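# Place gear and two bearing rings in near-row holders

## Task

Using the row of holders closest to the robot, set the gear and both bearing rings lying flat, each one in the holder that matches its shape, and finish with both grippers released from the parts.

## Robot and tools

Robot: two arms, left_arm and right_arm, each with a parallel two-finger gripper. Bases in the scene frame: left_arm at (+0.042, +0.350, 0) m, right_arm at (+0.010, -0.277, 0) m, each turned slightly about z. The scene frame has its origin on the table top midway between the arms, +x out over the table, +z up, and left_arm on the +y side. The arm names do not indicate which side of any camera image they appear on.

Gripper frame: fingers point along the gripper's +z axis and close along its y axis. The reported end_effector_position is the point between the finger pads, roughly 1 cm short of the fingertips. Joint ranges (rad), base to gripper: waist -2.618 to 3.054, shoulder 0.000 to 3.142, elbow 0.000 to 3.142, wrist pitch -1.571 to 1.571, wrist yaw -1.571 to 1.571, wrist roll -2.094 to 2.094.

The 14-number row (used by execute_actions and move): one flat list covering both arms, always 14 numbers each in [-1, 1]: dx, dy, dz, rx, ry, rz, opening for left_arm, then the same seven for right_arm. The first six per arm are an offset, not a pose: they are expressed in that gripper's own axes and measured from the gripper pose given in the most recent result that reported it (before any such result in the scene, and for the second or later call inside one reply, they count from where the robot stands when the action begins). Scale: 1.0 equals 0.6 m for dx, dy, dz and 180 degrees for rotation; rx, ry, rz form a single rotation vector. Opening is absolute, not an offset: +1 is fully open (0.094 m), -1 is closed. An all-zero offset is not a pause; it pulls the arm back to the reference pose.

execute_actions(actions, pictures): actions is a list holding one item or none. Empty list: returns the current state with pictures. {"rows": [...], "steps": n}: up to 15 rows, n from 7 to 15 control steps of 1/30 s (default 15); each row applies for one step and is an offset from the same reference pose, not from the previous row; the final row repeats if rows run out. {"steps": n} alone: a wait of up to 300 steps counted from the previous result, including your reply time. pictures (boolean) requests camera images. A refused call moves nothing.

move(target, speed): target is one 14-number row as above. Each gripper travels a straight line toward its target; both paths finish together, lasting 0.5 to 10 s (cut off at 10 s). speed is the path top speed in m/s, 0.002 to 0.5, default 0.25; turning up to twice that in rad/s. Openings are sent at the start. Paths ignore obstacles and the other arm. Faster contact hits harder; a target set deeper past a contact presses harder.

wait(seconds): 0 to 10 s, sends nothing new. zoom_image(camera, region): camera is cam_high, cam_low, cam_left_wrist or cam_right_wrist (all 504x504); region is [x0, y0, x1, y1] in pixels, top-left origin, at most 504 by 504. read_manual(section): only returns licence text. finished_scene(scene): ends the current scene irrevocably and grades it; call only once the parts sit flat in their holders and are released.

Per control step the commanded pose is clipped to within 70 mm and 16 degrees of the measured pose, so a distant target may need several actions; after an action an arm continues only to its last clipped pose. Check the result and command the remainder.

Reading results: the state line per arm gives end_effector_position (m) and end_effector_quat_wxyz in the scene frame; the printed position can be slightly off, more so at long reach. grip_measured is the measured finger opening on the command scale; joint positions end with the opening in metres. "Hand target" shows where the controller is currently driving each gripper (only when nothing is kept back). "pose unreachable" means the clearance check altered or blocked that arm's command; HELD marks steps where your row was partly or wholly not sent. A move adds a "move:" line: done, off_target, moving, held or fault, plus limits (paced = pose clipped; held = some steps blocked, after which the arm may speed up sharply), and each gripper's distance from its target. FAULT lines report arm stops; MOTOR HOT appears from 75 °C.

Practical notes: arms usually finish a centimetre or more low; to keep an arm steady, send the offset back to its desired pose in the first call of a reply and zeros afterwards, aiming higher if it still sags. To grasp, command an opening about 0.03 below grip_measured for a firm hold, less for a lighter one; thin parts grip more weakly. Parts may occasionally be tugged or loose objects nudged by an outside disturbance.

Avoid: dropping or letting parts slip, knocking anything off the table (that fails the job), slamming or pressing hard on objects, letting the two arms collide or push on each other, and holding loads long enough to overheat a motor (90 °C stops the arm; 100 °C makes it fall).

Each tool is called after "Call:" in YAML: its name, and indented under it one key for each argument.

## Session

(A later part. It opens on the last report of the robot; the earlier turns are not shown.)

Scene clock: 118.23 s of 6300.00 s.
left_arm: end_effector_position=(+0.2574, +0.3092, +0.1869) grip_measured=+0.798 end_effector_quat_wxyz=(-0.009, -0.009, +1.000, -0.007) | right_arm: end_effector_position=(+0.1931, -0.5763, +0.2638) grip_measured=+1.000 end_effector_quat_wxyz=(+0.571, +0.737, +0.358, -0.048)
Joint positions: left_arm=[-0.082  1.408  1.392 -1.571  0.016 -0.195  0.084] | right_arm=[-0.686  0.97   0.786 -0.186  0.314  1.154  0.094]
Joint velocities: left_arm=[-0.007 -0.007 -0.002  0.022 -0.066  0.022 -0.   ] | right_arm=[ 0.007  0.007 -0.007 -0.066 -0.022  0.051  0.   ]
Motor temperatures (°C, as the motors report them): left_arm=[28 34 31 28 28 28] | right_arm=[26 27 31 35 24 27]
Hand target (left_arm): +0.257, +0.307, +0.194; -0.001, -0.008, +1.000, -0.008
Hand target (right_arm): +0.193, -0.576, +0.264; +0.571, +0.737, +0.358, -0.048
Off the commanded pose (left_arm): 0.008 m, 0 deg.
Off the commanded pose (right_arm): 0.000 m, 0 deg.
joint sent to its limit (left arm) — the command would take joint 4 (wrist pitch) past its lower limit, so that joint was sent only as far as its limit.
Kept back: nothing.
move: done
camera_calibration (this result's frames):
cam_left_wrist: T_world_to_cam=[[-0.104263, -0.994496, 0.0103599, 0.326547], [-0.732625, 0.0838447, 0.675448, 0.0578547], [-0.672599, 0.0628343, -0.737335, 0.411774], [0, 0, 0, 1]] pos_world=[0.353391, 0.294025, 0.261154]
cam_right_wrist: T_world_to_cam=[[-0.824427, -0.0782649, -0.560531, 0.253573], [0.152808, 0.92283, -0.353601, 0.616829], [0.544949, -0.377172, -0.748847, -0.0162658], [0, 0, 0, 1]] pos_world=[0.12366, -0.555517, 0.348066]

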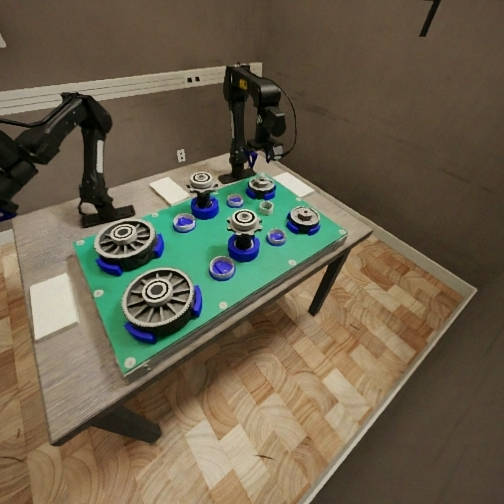

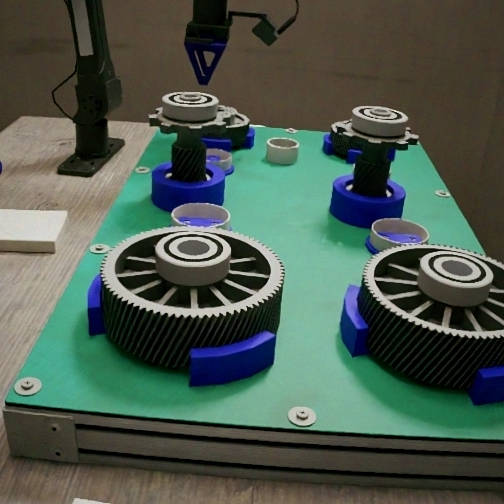

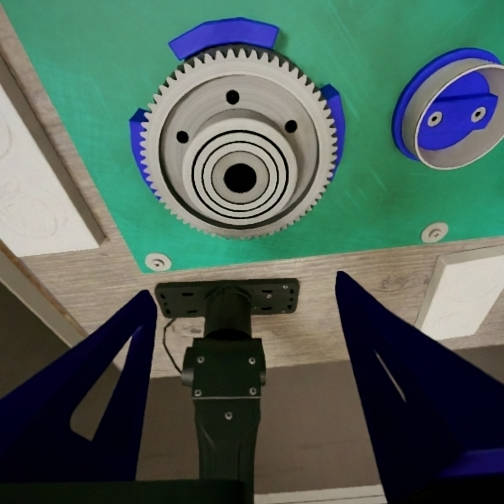

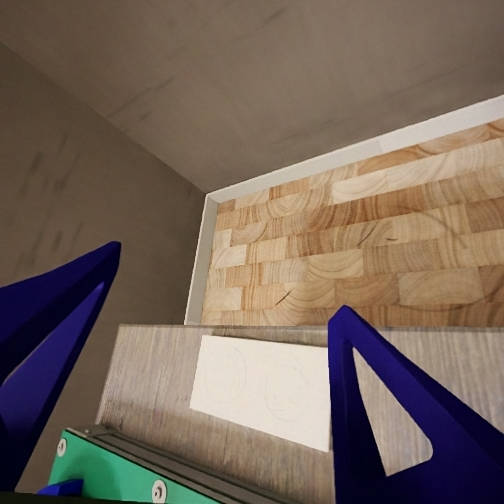

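Call:
move:
  target: [0.02,-0.004,0.1,0,0,0,-0.6,0,0,0,0,0,0,1]
  speed: 0.1

Call:
move:
  target: [-0.04,0,0.05,0,0,0,-0.6,0,0,0,0,0,0,1]
  speed: 0.02

Call:
move:
  target: [0.02,0,-0.12,0,0,0,-0.6,0,0,0,0,0,0,1]

Call:
zoom_image:
  camera: "cam_low"
  region: [180,80,440,180]

Scene clock: 119.87 s of 6300.00 s.
left_arm: end_effector_position=(+0.2441, +0.3077, +0.1255) grip_measured=-0.598 end_effector_quat_wxyz=(-0.025, -0.010, +1.000, -0.003) | right_arm: end_effector_position=(+0.1931, -0.5763, +0.2638) grip_measured=+1.000 end_effector_quat_wxyz=(+0.571, +0.737, +0.358, -0.048)
Joint positions: left_arm=[-0.101  1.365  1.111 -1.365  0.016 -0.216  0.019] | right_arm=[-0.686  0.97   0.786 -0.186  0.314  1.154  0.094]
Joint velocities: left_arm=[-0.017 -0.007 -0.007  0.051  0.022 -0.037 -0.   ] | right_arm=[-0.017 -0.012 -0.012  0.007 -0.051 -0.037  0.   ]
Motor temperatures (°C, as the motors report them): left_arm=[28 34 31 28 28 28] | right_arm=[26 27 31 35 24 27]
Hand target (left_arm): +0.245, +0.305, +0.127; -0.010, -0.009, +1.000, -0.007
Hand target (right_arm): +0.193, -0.576, +0.264; +0.571, +0.737, +0.358, -0.048
Off the commanded pose (left_arm): 0.003 m, 2 deg.
Off the commanded pose (right_arm): 0.000 m, 0 deg.
Kept back: nothing.
move: done
camera_calibration (this result's frames):
cam_left_wrist: T_world_to_cam=[[-0.10248, -0.99471, 0.00701662, 0.324328], [-0.710973, 0.0781778, 0.69886, 0.0832203], [-0.695712, 0.0666307, -0.715224, 0.359374], [0, 0, 0, 1]] pos_world=[0.342425, 0.292161, 0.196598]
cam_right_wrist: T_world_to_cam=[[-0.824427, -0.0782649, -0.560531, 0.253573], [0.152808, 0.92283, -0.353601, 0.616829], [0.544949, -0.377172, -0.748847, -0.0162658], [0, 0, 0, 1]] pos_world=[0.12366, -0.555517, 0.348066]

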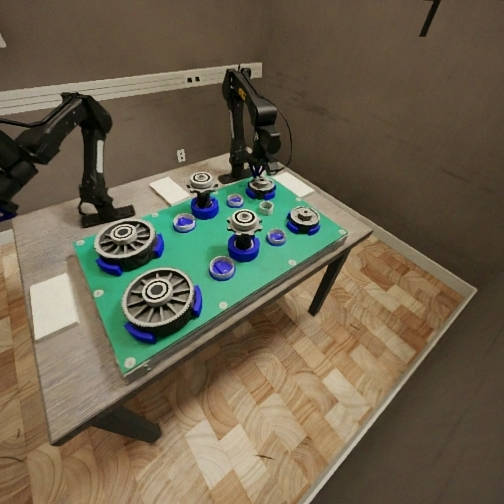

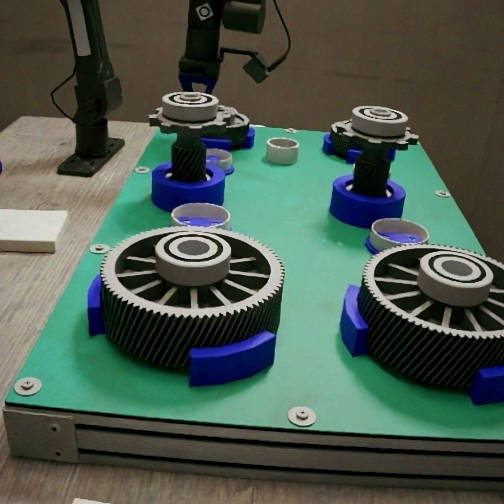

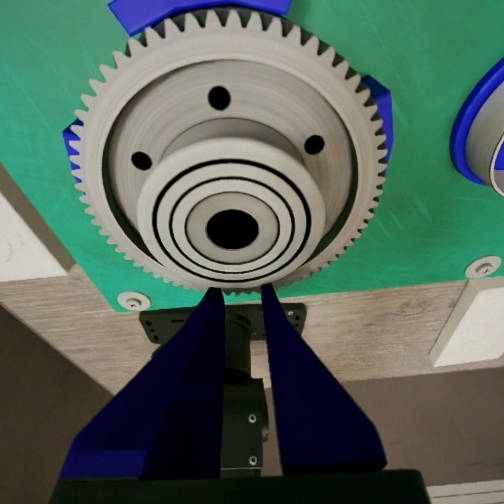

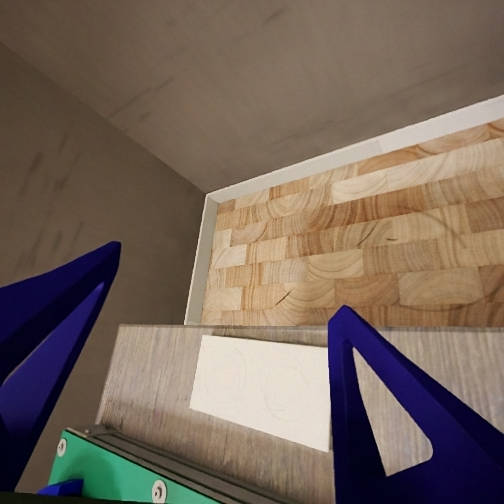

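Scene clock: 122.00 s of 6300.00 s.
left_arm: end_effector_position=(+0.2436, +0.3051, +0.1184) grip_measured=-0.598 end_effector_quat_wxyz=(-0.043, -0.007, +0.999, -0.007) | right_arm: end_effector_position=(+0.1931, -0.5763, +0.2638) grip_measured=+1.000 end_effector_quat_wxyz=(+0.571, +0.737, +0.358, -0.048)
Joint positions: left_arm=[-0.101  1.397  1.107 -1.361  0.031 -0.209  0.019] | right_arm=[-0.686  0.97   0.786 -0.186  0.314  1.154  0.094]
Joint velocities: left_arm=[-0.012  0.012 -0.002  0.007 -0.007 -0.007 -0.   ] | right_arm=[ 0.012  0.022 -0.007 -0.037 -0.022  0.037  0.   ]
Motor temperatures (°C, as the motors report them): left_arm=[28 33 31 28 28 28] | right_arm=[26 27 31 35 24 27]
Hand target (left_arm): +0.264, +0.308, +0.098; -0.026, -0.010, +1.000, -0.003
Hand target (right_arm): +0.193, -0.576, +0.264; +0.571, +0.737, +0.358, -0.048
Off the commanded pose (left_arm): 0.033 m, 2 deg.
Off the commanded pose (right_arm): 0.000 m, 0 deg.
Kept back: nothing.
move: off_target (left_arm)
camera_calibration (this result's frames):
cam_left_wrist: T_world_to_cam=[[-0.107881, -0.993977, 0.0192756, 0.321382], [-0.685604, 0.0884245, 0.722584, 0.075901], [-0.719936, 0.0647376, -0.691014, 0.357688], [0, 0, 0, 1]] pos_world=[0.344221, 0.289579, 0.186128]
cam_right_wrist: T_world_to_cam=[[-0.824427, -0.0782649, -0.560531, 0.253573], [0.152808, 0.92283, -0.353601, 0.616829], [0.544949, -0.377172, -0.748847, -0.0162658], [0, 0, 0, 1]] pos_world=[0.12366, -0.555517, 0.348066]

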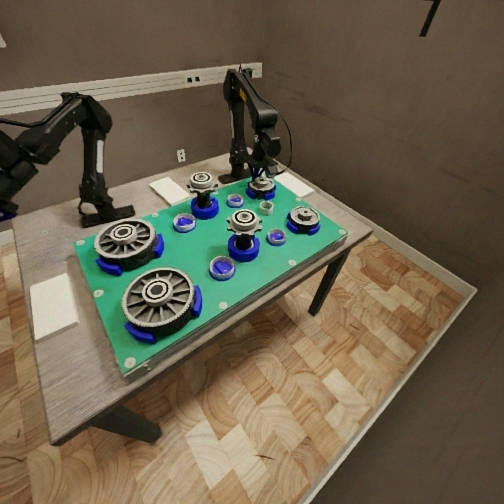

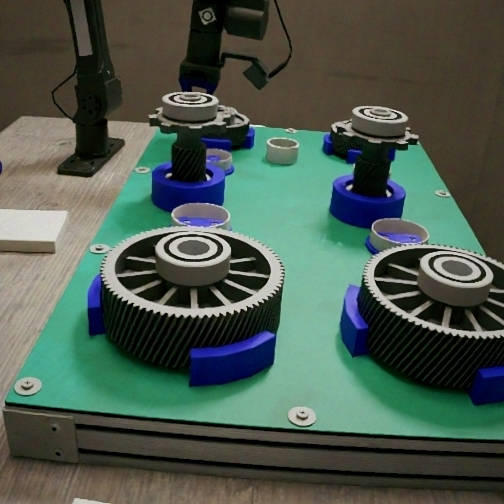

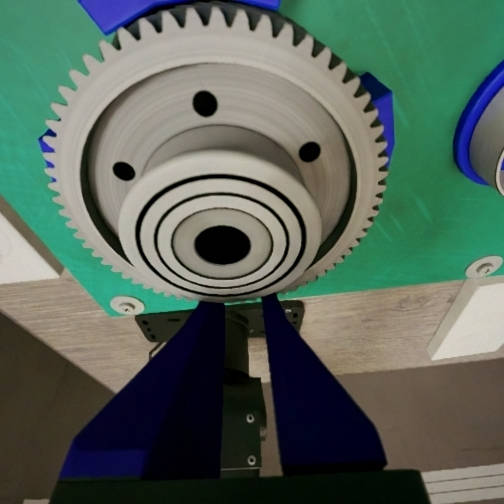

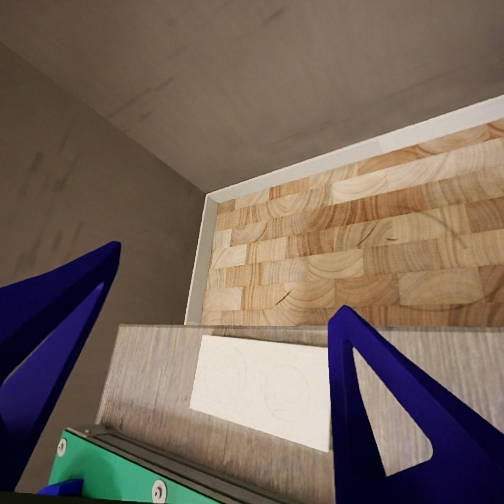

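Scene clock: 122.93 s of 6300.00 s.
left_arm: end_effector_position=(+0.2368, +0.3063, +0.1819) grip_measured=-0.598 end_effector_quat_wxyz=(-0.014, -0.006, +1.000, -0.013) | right_arm: end_effector_position=(+0.1931, -0.5763, +0.2638) grip_measured=+1.000 end_effector_quat_wxyz=(+0.571, +0.737, +0.358, -0.048)
Joint positions: left_arm=[-0.101  1.336  1.315 -1.571  0.032 -0.209  0.019] | right_arm=[-0.686  0.97   0.786 -0.186  0.314  1.154  0.094]
Joint velocities: left_arm=[-0.012 -0.012  0.002 -0.007 -0.051  0.051  0.   ] | right_arm=[-0.012 -0.012  0.002  0.095  0.051 -0.081  0.   ]
Motor temperatures (°C, as the motors report them): left_arm=[28 33 31 28 28 28] | right_arm=[26 27 31 35 24 27]
Hand target (left_arm): +0.237, +0.307, +0.190; -0.002, -0.008, +1.000, -0.015
Hand target (right_arm): +0.193, -0.576, +0.264; +0.571, +0.737, +0.358, -0.048
Off the commanded pose (left_arm): 0.009 m, 3 deg.
Off the commanded pose (right_arm): 0.000 m, 0 deg.
joint sent to its limit (left arm) — the command would take joint 4 (wrist pitch) past its lower limit, so that joint was sent only as far as its limit.
Kept back: nothing.
move: off_target (left_arm)
camera_calibration (this result's frames):
cam_left_wrist: T_world_to_cam=[[-0.109139, -0.993706, 0.0252441, 0.319761], [-0.726457, 0.0970695, 0.680322, 0.0399437], [-0.678491, 0.0559106, -0.732478, 0.397027], [0, 0, 0, 1]] pos_world=[0.333294, 0.291673, 0.255567]
cam_right_wrist: T_world_to_cam=[[-0.824427, -0.0782649, -0.560531, 0.253573], [0.152808, 0.92283, -0.353601, 0.616829], [0.544949, -0.377172, -0.748847, -0.0162658], [0, 0, 0, 1]] pos_world=[0.12366, -0.555517, 0.348066]

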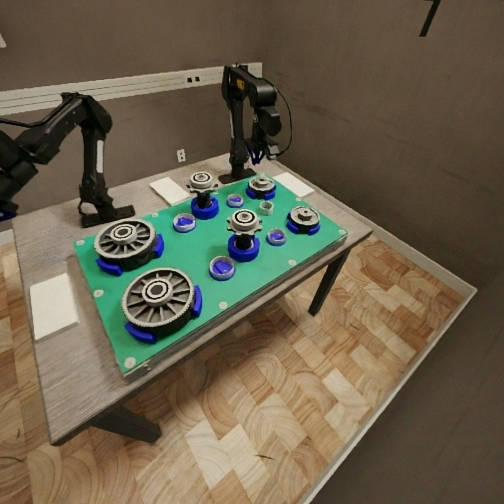

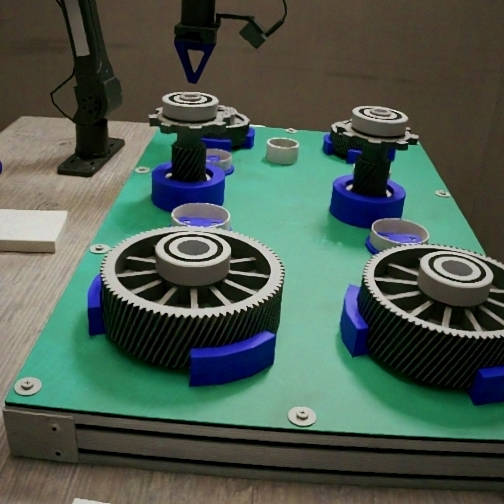

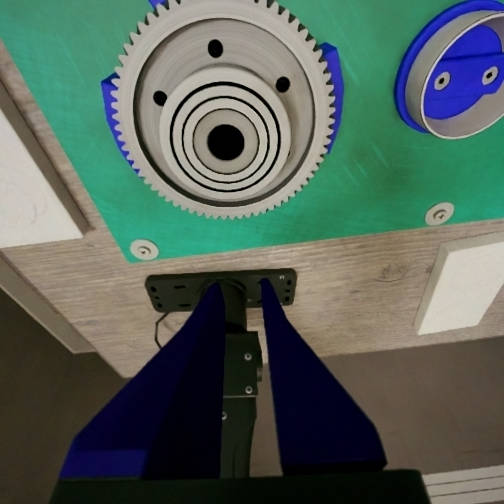

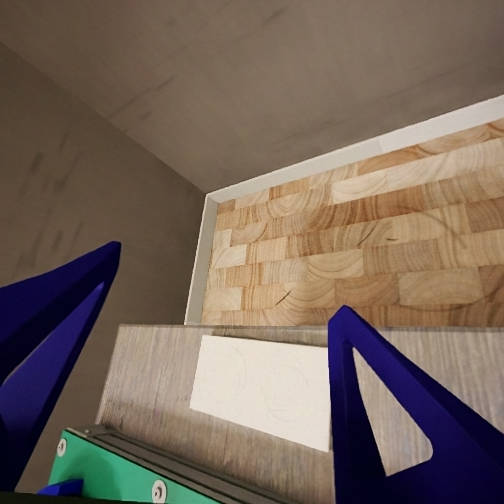

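Region (180, 80, 440, 180) of cam_low's 504x504 image, scaled by 1.938, with more detail than that image has; it fills the top 194 rows of this view, and the rest is white.

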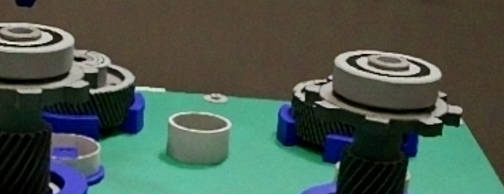

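Call:
move:
  target: [0.05,0,0.135,0,0,0,-0.6,0,0,0,0,0,0,1]
  speed: 0.1

Call:
move:
  target: [-0.08,0,0,0,0,0,-0.6,0,0,0,0,0,0,1]
  speed: 0.02

Call:
zoom_image:
  camera: "cam_low"
  region: [180,80,440,180]

Scene clock: 124.67 s of 6300.00 s.
left_arm: end_effector_position=(+0.2043, +0.3050, +0.1012) grip_measured=-0.598 end_effector_quat_wxyz=(-0.027, -0.007, +1.000, -0.010) | right_arm: end_effector_position=(+0.1931, -0.5763, +0.2638) grip_measured=+1.000 end_effector_quat_wxyz=(+0.571, +0.737, +0.358, -0.048)
Joint positions: left_arm=[-0.146  1.217  0.909 -1.311  0.032 -0.255  0.019] | right_arm=[-0.686  0.97   0.786 -0.186  0.314  1.154  0.094]
Joint velocities: left_arm=[-0.012 -0.002  0.007  0.022  0.007  0.022 -0.   ] | right_arm=[-0.012  0.007 -0.002 -0.007  0.037  0.051  0.   ]
Motor temperatures (°C, as the motors report them): left_arm=[28 33 31 28 28 28] | right_arm=[26 27 31 35 24 27]
Hand target (left_arm): +0.206, +0.303, +0.101; -0.014, -0.006, +1.000, -0.013
Hand target (right_arm): +0.193, -0.576, +0.264; +0.571, +0.737, +0.358, -0.048
Off the commanded pose (left_arm): 0.001 m, 2 deg.
Off the commanded pose (right_arm): 0.000 m, 0 deg.
Kept back: nothing.
move: done
camera_calibration (this result's frames):
cam_left_wrist: T_world_to_cam=[[-0.107418, -0.994002, 0.0205041, 0.31724], [-0.707555, 0.0909184, 0.700785, 0.0673561], [-0.698446, 0.0607692, -0.713078, 0.316547], [0, 0, 0, 1]] pos_world=[0.302827, 0.289977, 0.172016]
cam_right_wrist: T_world_to_cam=[[-0.824427, -0.0782649, -0.560531, 0.253573], [0.152808, 0.92283, -0.353601, 0.616829], [0.544949, -0.377172, -0.748847, -0.0162658], [0, 0, 0, 1]] pos_world=[0.12366, -0.555517, 0.348066]

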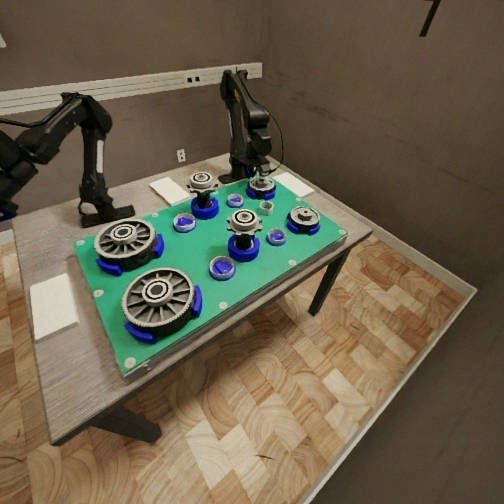

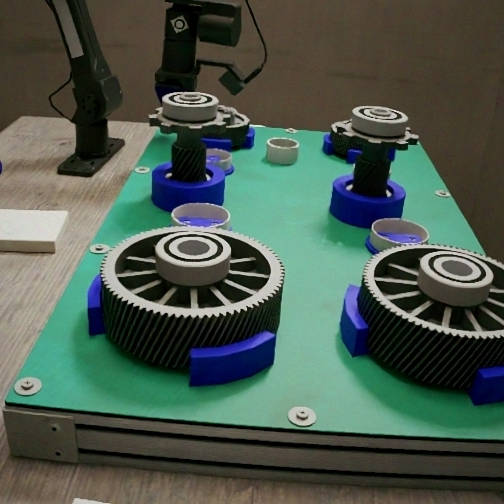

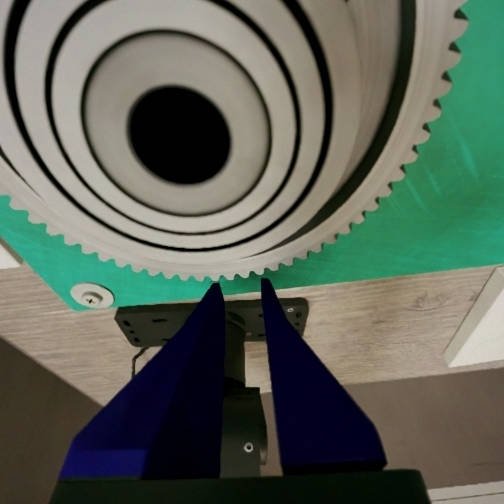

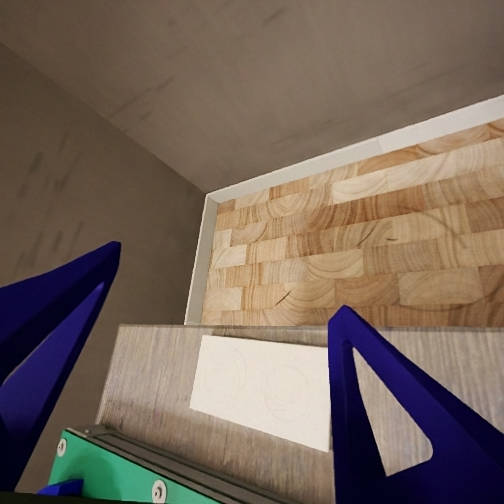

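Scene clock: 127.30 s of 6300.00 s.
left_arm: end_effector_position=(+0.2136, +0.3060, +0.0986) grip_measured=-0.598 end_effector_quat_wxyz=(-0.093, -0.003, +0.996, -0.006) | right_arm: end_effector_position=(+0.1931, -0.5763, +0.2638) grip_measured=+1.000 end_effector_quat_wxyz=(+0.571, +0.737, +0.358, -0.048)
Joint positions: left_arm=[-0.11   1.386  1.005 -1.37   0.049 -0.207  0.019] | right_arm=[-0.686  0.97   0.786 -0.186  0.314  1.154  0.094]
Joint velocities: left_arm=[ 0.002 -0.002  0.022 -0.066 -0.007 -0.007 -0.   ] | right_arm=[ 0.012 -0.002  0.007 -0.007 -0.051 -0.007  0.   ]
Motor temperatures (°C, as the motors report them): left_arm=[28 33 31 28 28 28] | right_arm=[26 27 31 35 24 27]
Hand target (left_arm): +0.249, +0.306, +0.103; -0.028, -0.008, +1.000, -0.009
Hand target (right_arm): +0.193, -0.576, +0.264; +0.571, +0.737, +0.358, -0.048
Off the commanded pose (left_arm): 0.039 m, 8 deg.
Off the commanded pose (right_arm): 0.000 m, 0 deg.
Kept back: nothing.
move: off_target (left_arm)
camera_calibration (this result's frames):
cam_left_wrist: T_world_to_cam=[[-0.114085, -0.993056, 0.0287014, 0.319556], [-0.608922, 0.0927231, 0.787792, 0.0454807], [-0.784983, 0.072398, -0.615272, 0.326483], [0, 0, 0, 1]] pos_world=[0.320435, 0.289483, 0.155875]
cam_right_wrist: T_world_to_cam=[[-0.824427, -0.0782649, -0.560531, 0.253573], [0.152808, 0.92283, -0.353601, 0.616829], [0.544949, -0.377172, -0.748847, -0.0162658], [0, 0, 0, 1]] pos_world=[0.12366, -0.555517, 0.348066]

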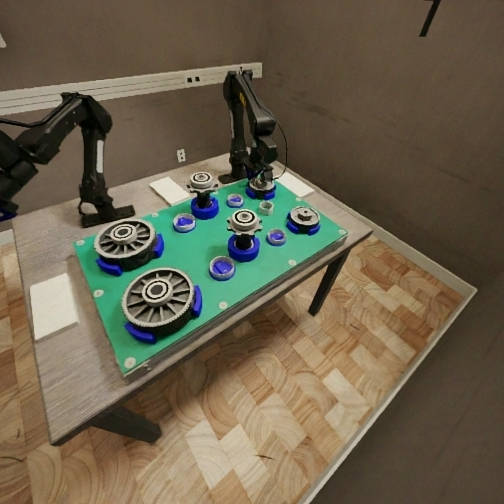

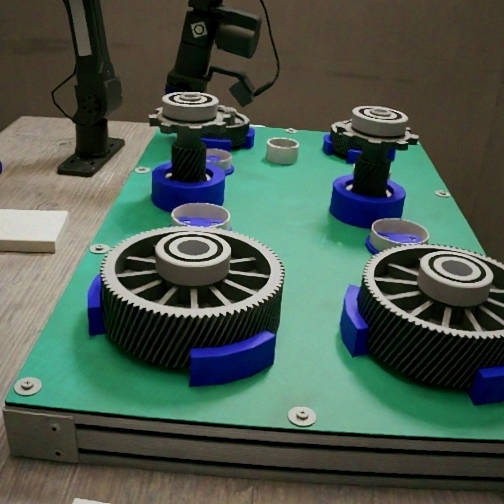

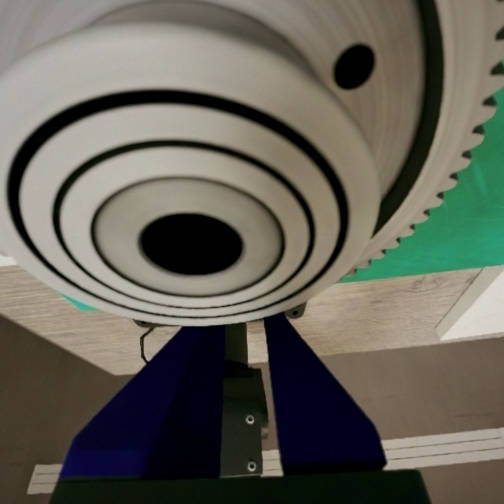

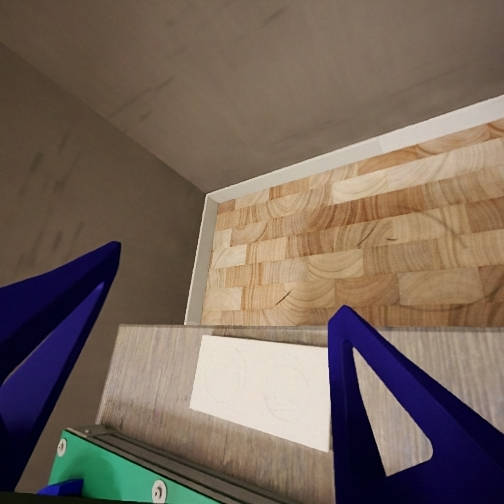

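Region (180, 80, 440, 180) of cam_low's 504x504 image, scaled by 1.938, with more detail than that image has; it fills the top 194 rows of this view, and the rest is white.

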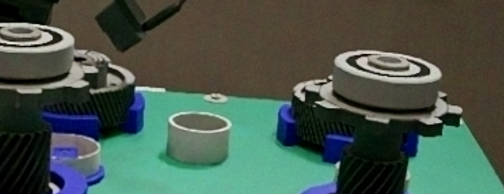

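Call:
move:
  target: [0.04,0,-0.11,0,-0.04,0,0.8,0,0,0,0,0,0,1]

Call:
move:
  target: [-0.135,0,0,0,0,0,0.8,0,0,0,0,0,0,1]

Call:
zoom_image:
  camera: "cam_high"
  region: [235,160,295,210]

Scene clock: 130.30 s of 6300.00 s.
left_arm: end_effector_position=(+0.2007, +0.3085, +0.1601) grip_measured=+0.798 end_effector_quat_wxyz=(-0.040, -0.005, +0.999, -0.007) | right_arm: end_effector_position=(+0.1931, -0.5763, +0.2638) grip_measured=+1.000 end_effector_quat_wxyz=(+0.571, +0.737, +0.358, -0.048)
Joint positions: left_arm=[-0.131  1.236  1.154 -1.563  0.032 -0.235  0.084] | right_arm=[-0.686  0.97   0.786 -0.186  0.314  1.154  0.094]
Joint velocities: left_arm=[ 0.007 -0.012 -0.007 -0.022 -0.066  0.022 -0.002] | right_arm=[-0.012 -0.007 -0.012 -0.051 -0.139 -0.066  0.   ]
Motor temperatures (°C, as the motors report them): left_arm=[28 32 31 28 28 28] | right_arm=[26 27 31 35 24 27]
Hand target (left_arm): +0.202, +0.308, +0.167; -0.030, -0.004, +1.000, -0.005
Hand target (right_arm): +0.193, -0.576, +0.264; +0.571, +0.737, +0.358, -0.048
Off the commanded pose (left_arm): 0.008 m, 1 deg.
Off the commanded pose (right_arm): 0.000 m, 0 deg.
Kept back: nothing.
move: done
camera_calibration (this result's frames):
cam_left_wrist: T_world_to_cam=[[-0.111813, -0.993555, 0.0186068, 0.32013], [-0.689441, 0.0910462, 0.718597, 0.0166594], [-0.71566, 0.0675204, -0.695177, 0.354363], [0, 0, 0, 1]] pos_world=[0.300884, 0.292623, 0.228417]
cam_right_wrist: T_world_to_cam=[[-0.824427, -0.0782649, -0.560531, 0.253573], [0.152808, 0.92283, -0.353601, 0.616829], [0.544949, -0.377172, -0.748847, -0.0162658], [0, 0, 0, 1]] pos_world=[0.12366, -0.555517, 0.348066]

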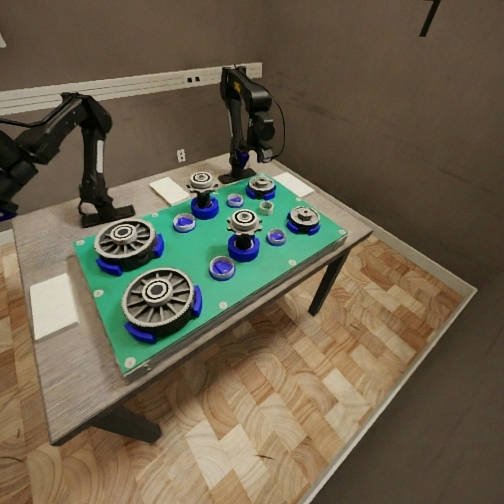

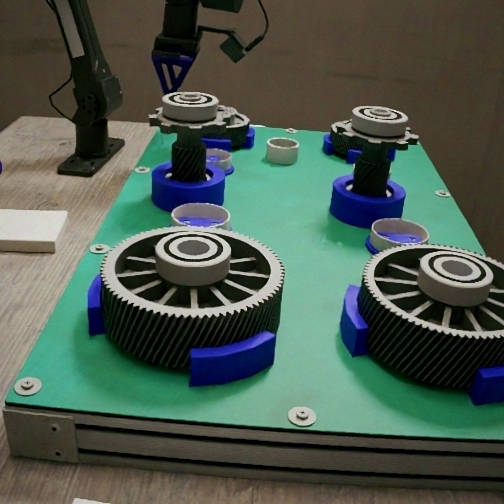

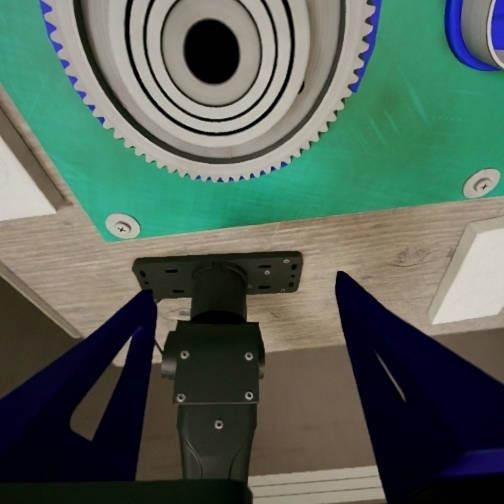

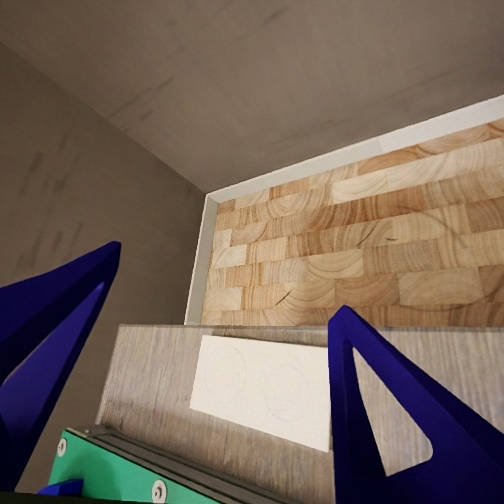

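Scene clock: 131.10 s of 6300.00 s.
left_arm: end_effector_position=(+0.2717, +0.3075, +0.1495) grip_measured=+0.798 end_effector_quat_wxyz=(-0.059, -0.007, +0.998, -0.006) | right_arm: end_effector_position=(+0.1931, -0.5763, +0.2638) grip_measured=+1.000 end_effector_quat_wxyz=(+0.571, +0.737, +0.358, -0.048)
Joint positions: left_arm=[-0.067  1.533  1.348 -1.5    0.031 -0.174  0.084] | right_arm=[-0.686  0.97   0.786 -0.186  0.314  1.154  0.094]
Joint velocities: left_arm=[-0.017  0.027 -0.012 -0.051 -0.007  0.007 -0.001] | right_arm=[-0.017  0.002  0.002 -0.007  0.139  0.022  0.   ]
Motor temperatures (°C, as the motors report them): left_arm=[28 32 31 28 28 28] | right_arm=[26 27 31 35 24 27]
Hand target (left_arm): +0.281, +0.309, +0.156; -0.040, -0.005, +0.999, -0.007
Hand target (right_arm): +0.193, -0.576, +0.264; +0.571, +0.737, +0.358, -0.048
Off the commanded pose (left_arm): 0.011 m, 2 deg.
Off the commanded pose (right_arm): 0.000 m, 0 deg.
Kept back: nothing.
move: off_target (left_arm)
camera_calibration (this result's frames):
cam_left_wrist: T_world_to_cam=[[-0.107803, -0.993965, 0.0202898, 0.326102], [-0.661097, 0.0869137, 0.745249, 0.0628655], [-0.742515, 0.0669264, -0.666477, 0.401097], [0, 0, 0, 1]] pos_world=[0.374535, 0.291826, 0.213855]
cam_right_wrist: T_world_to_cam=[[-0.824427, -0.0782649, -0.560531, 0.253573], [0.152808, 0.92283, -0.353601, 0.616829], [0.544949, -0.377172, -0.748847, -0.0162658], [0, 0, 0, 1]] pos_world=[0.12366, -0.555517, 0.348066]

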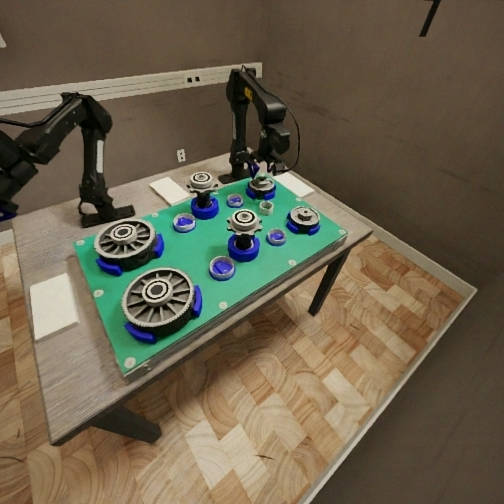

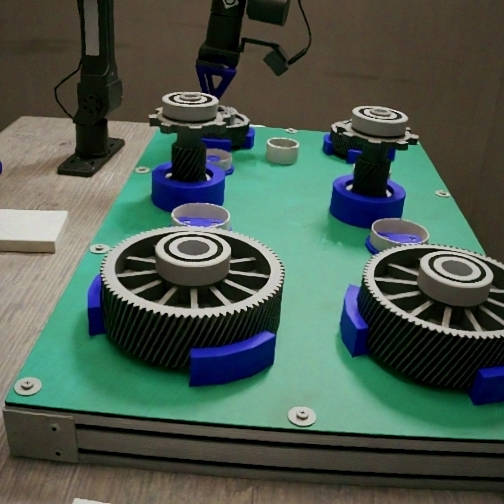

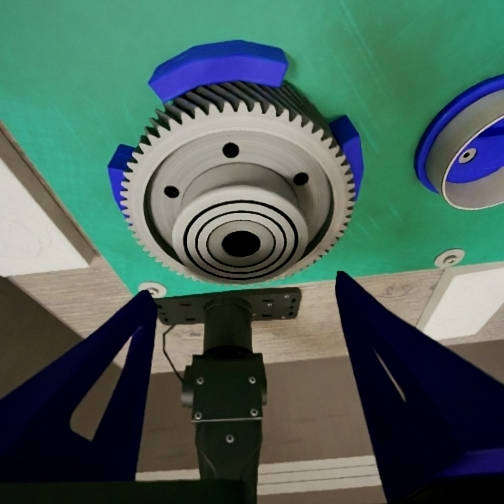

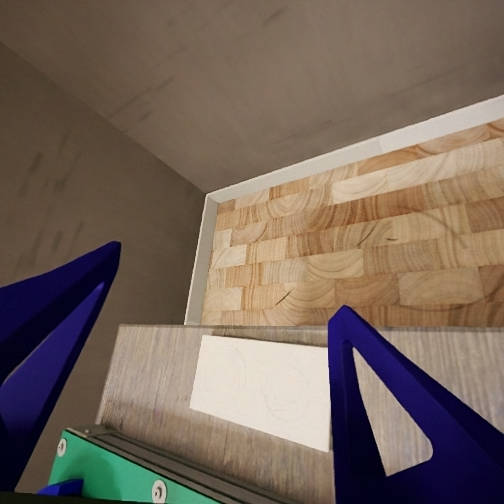

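Region (235, 160, 295, 210) of cam_high's 504x504 image, scaled by 8.400, with more detail than that image has.

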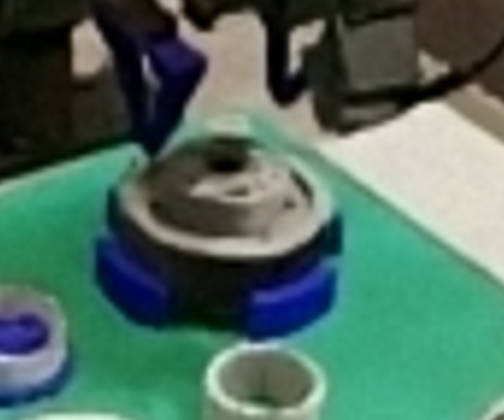

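Call:
finished_scene:
  scene: 1

The scene is finished: the task was done.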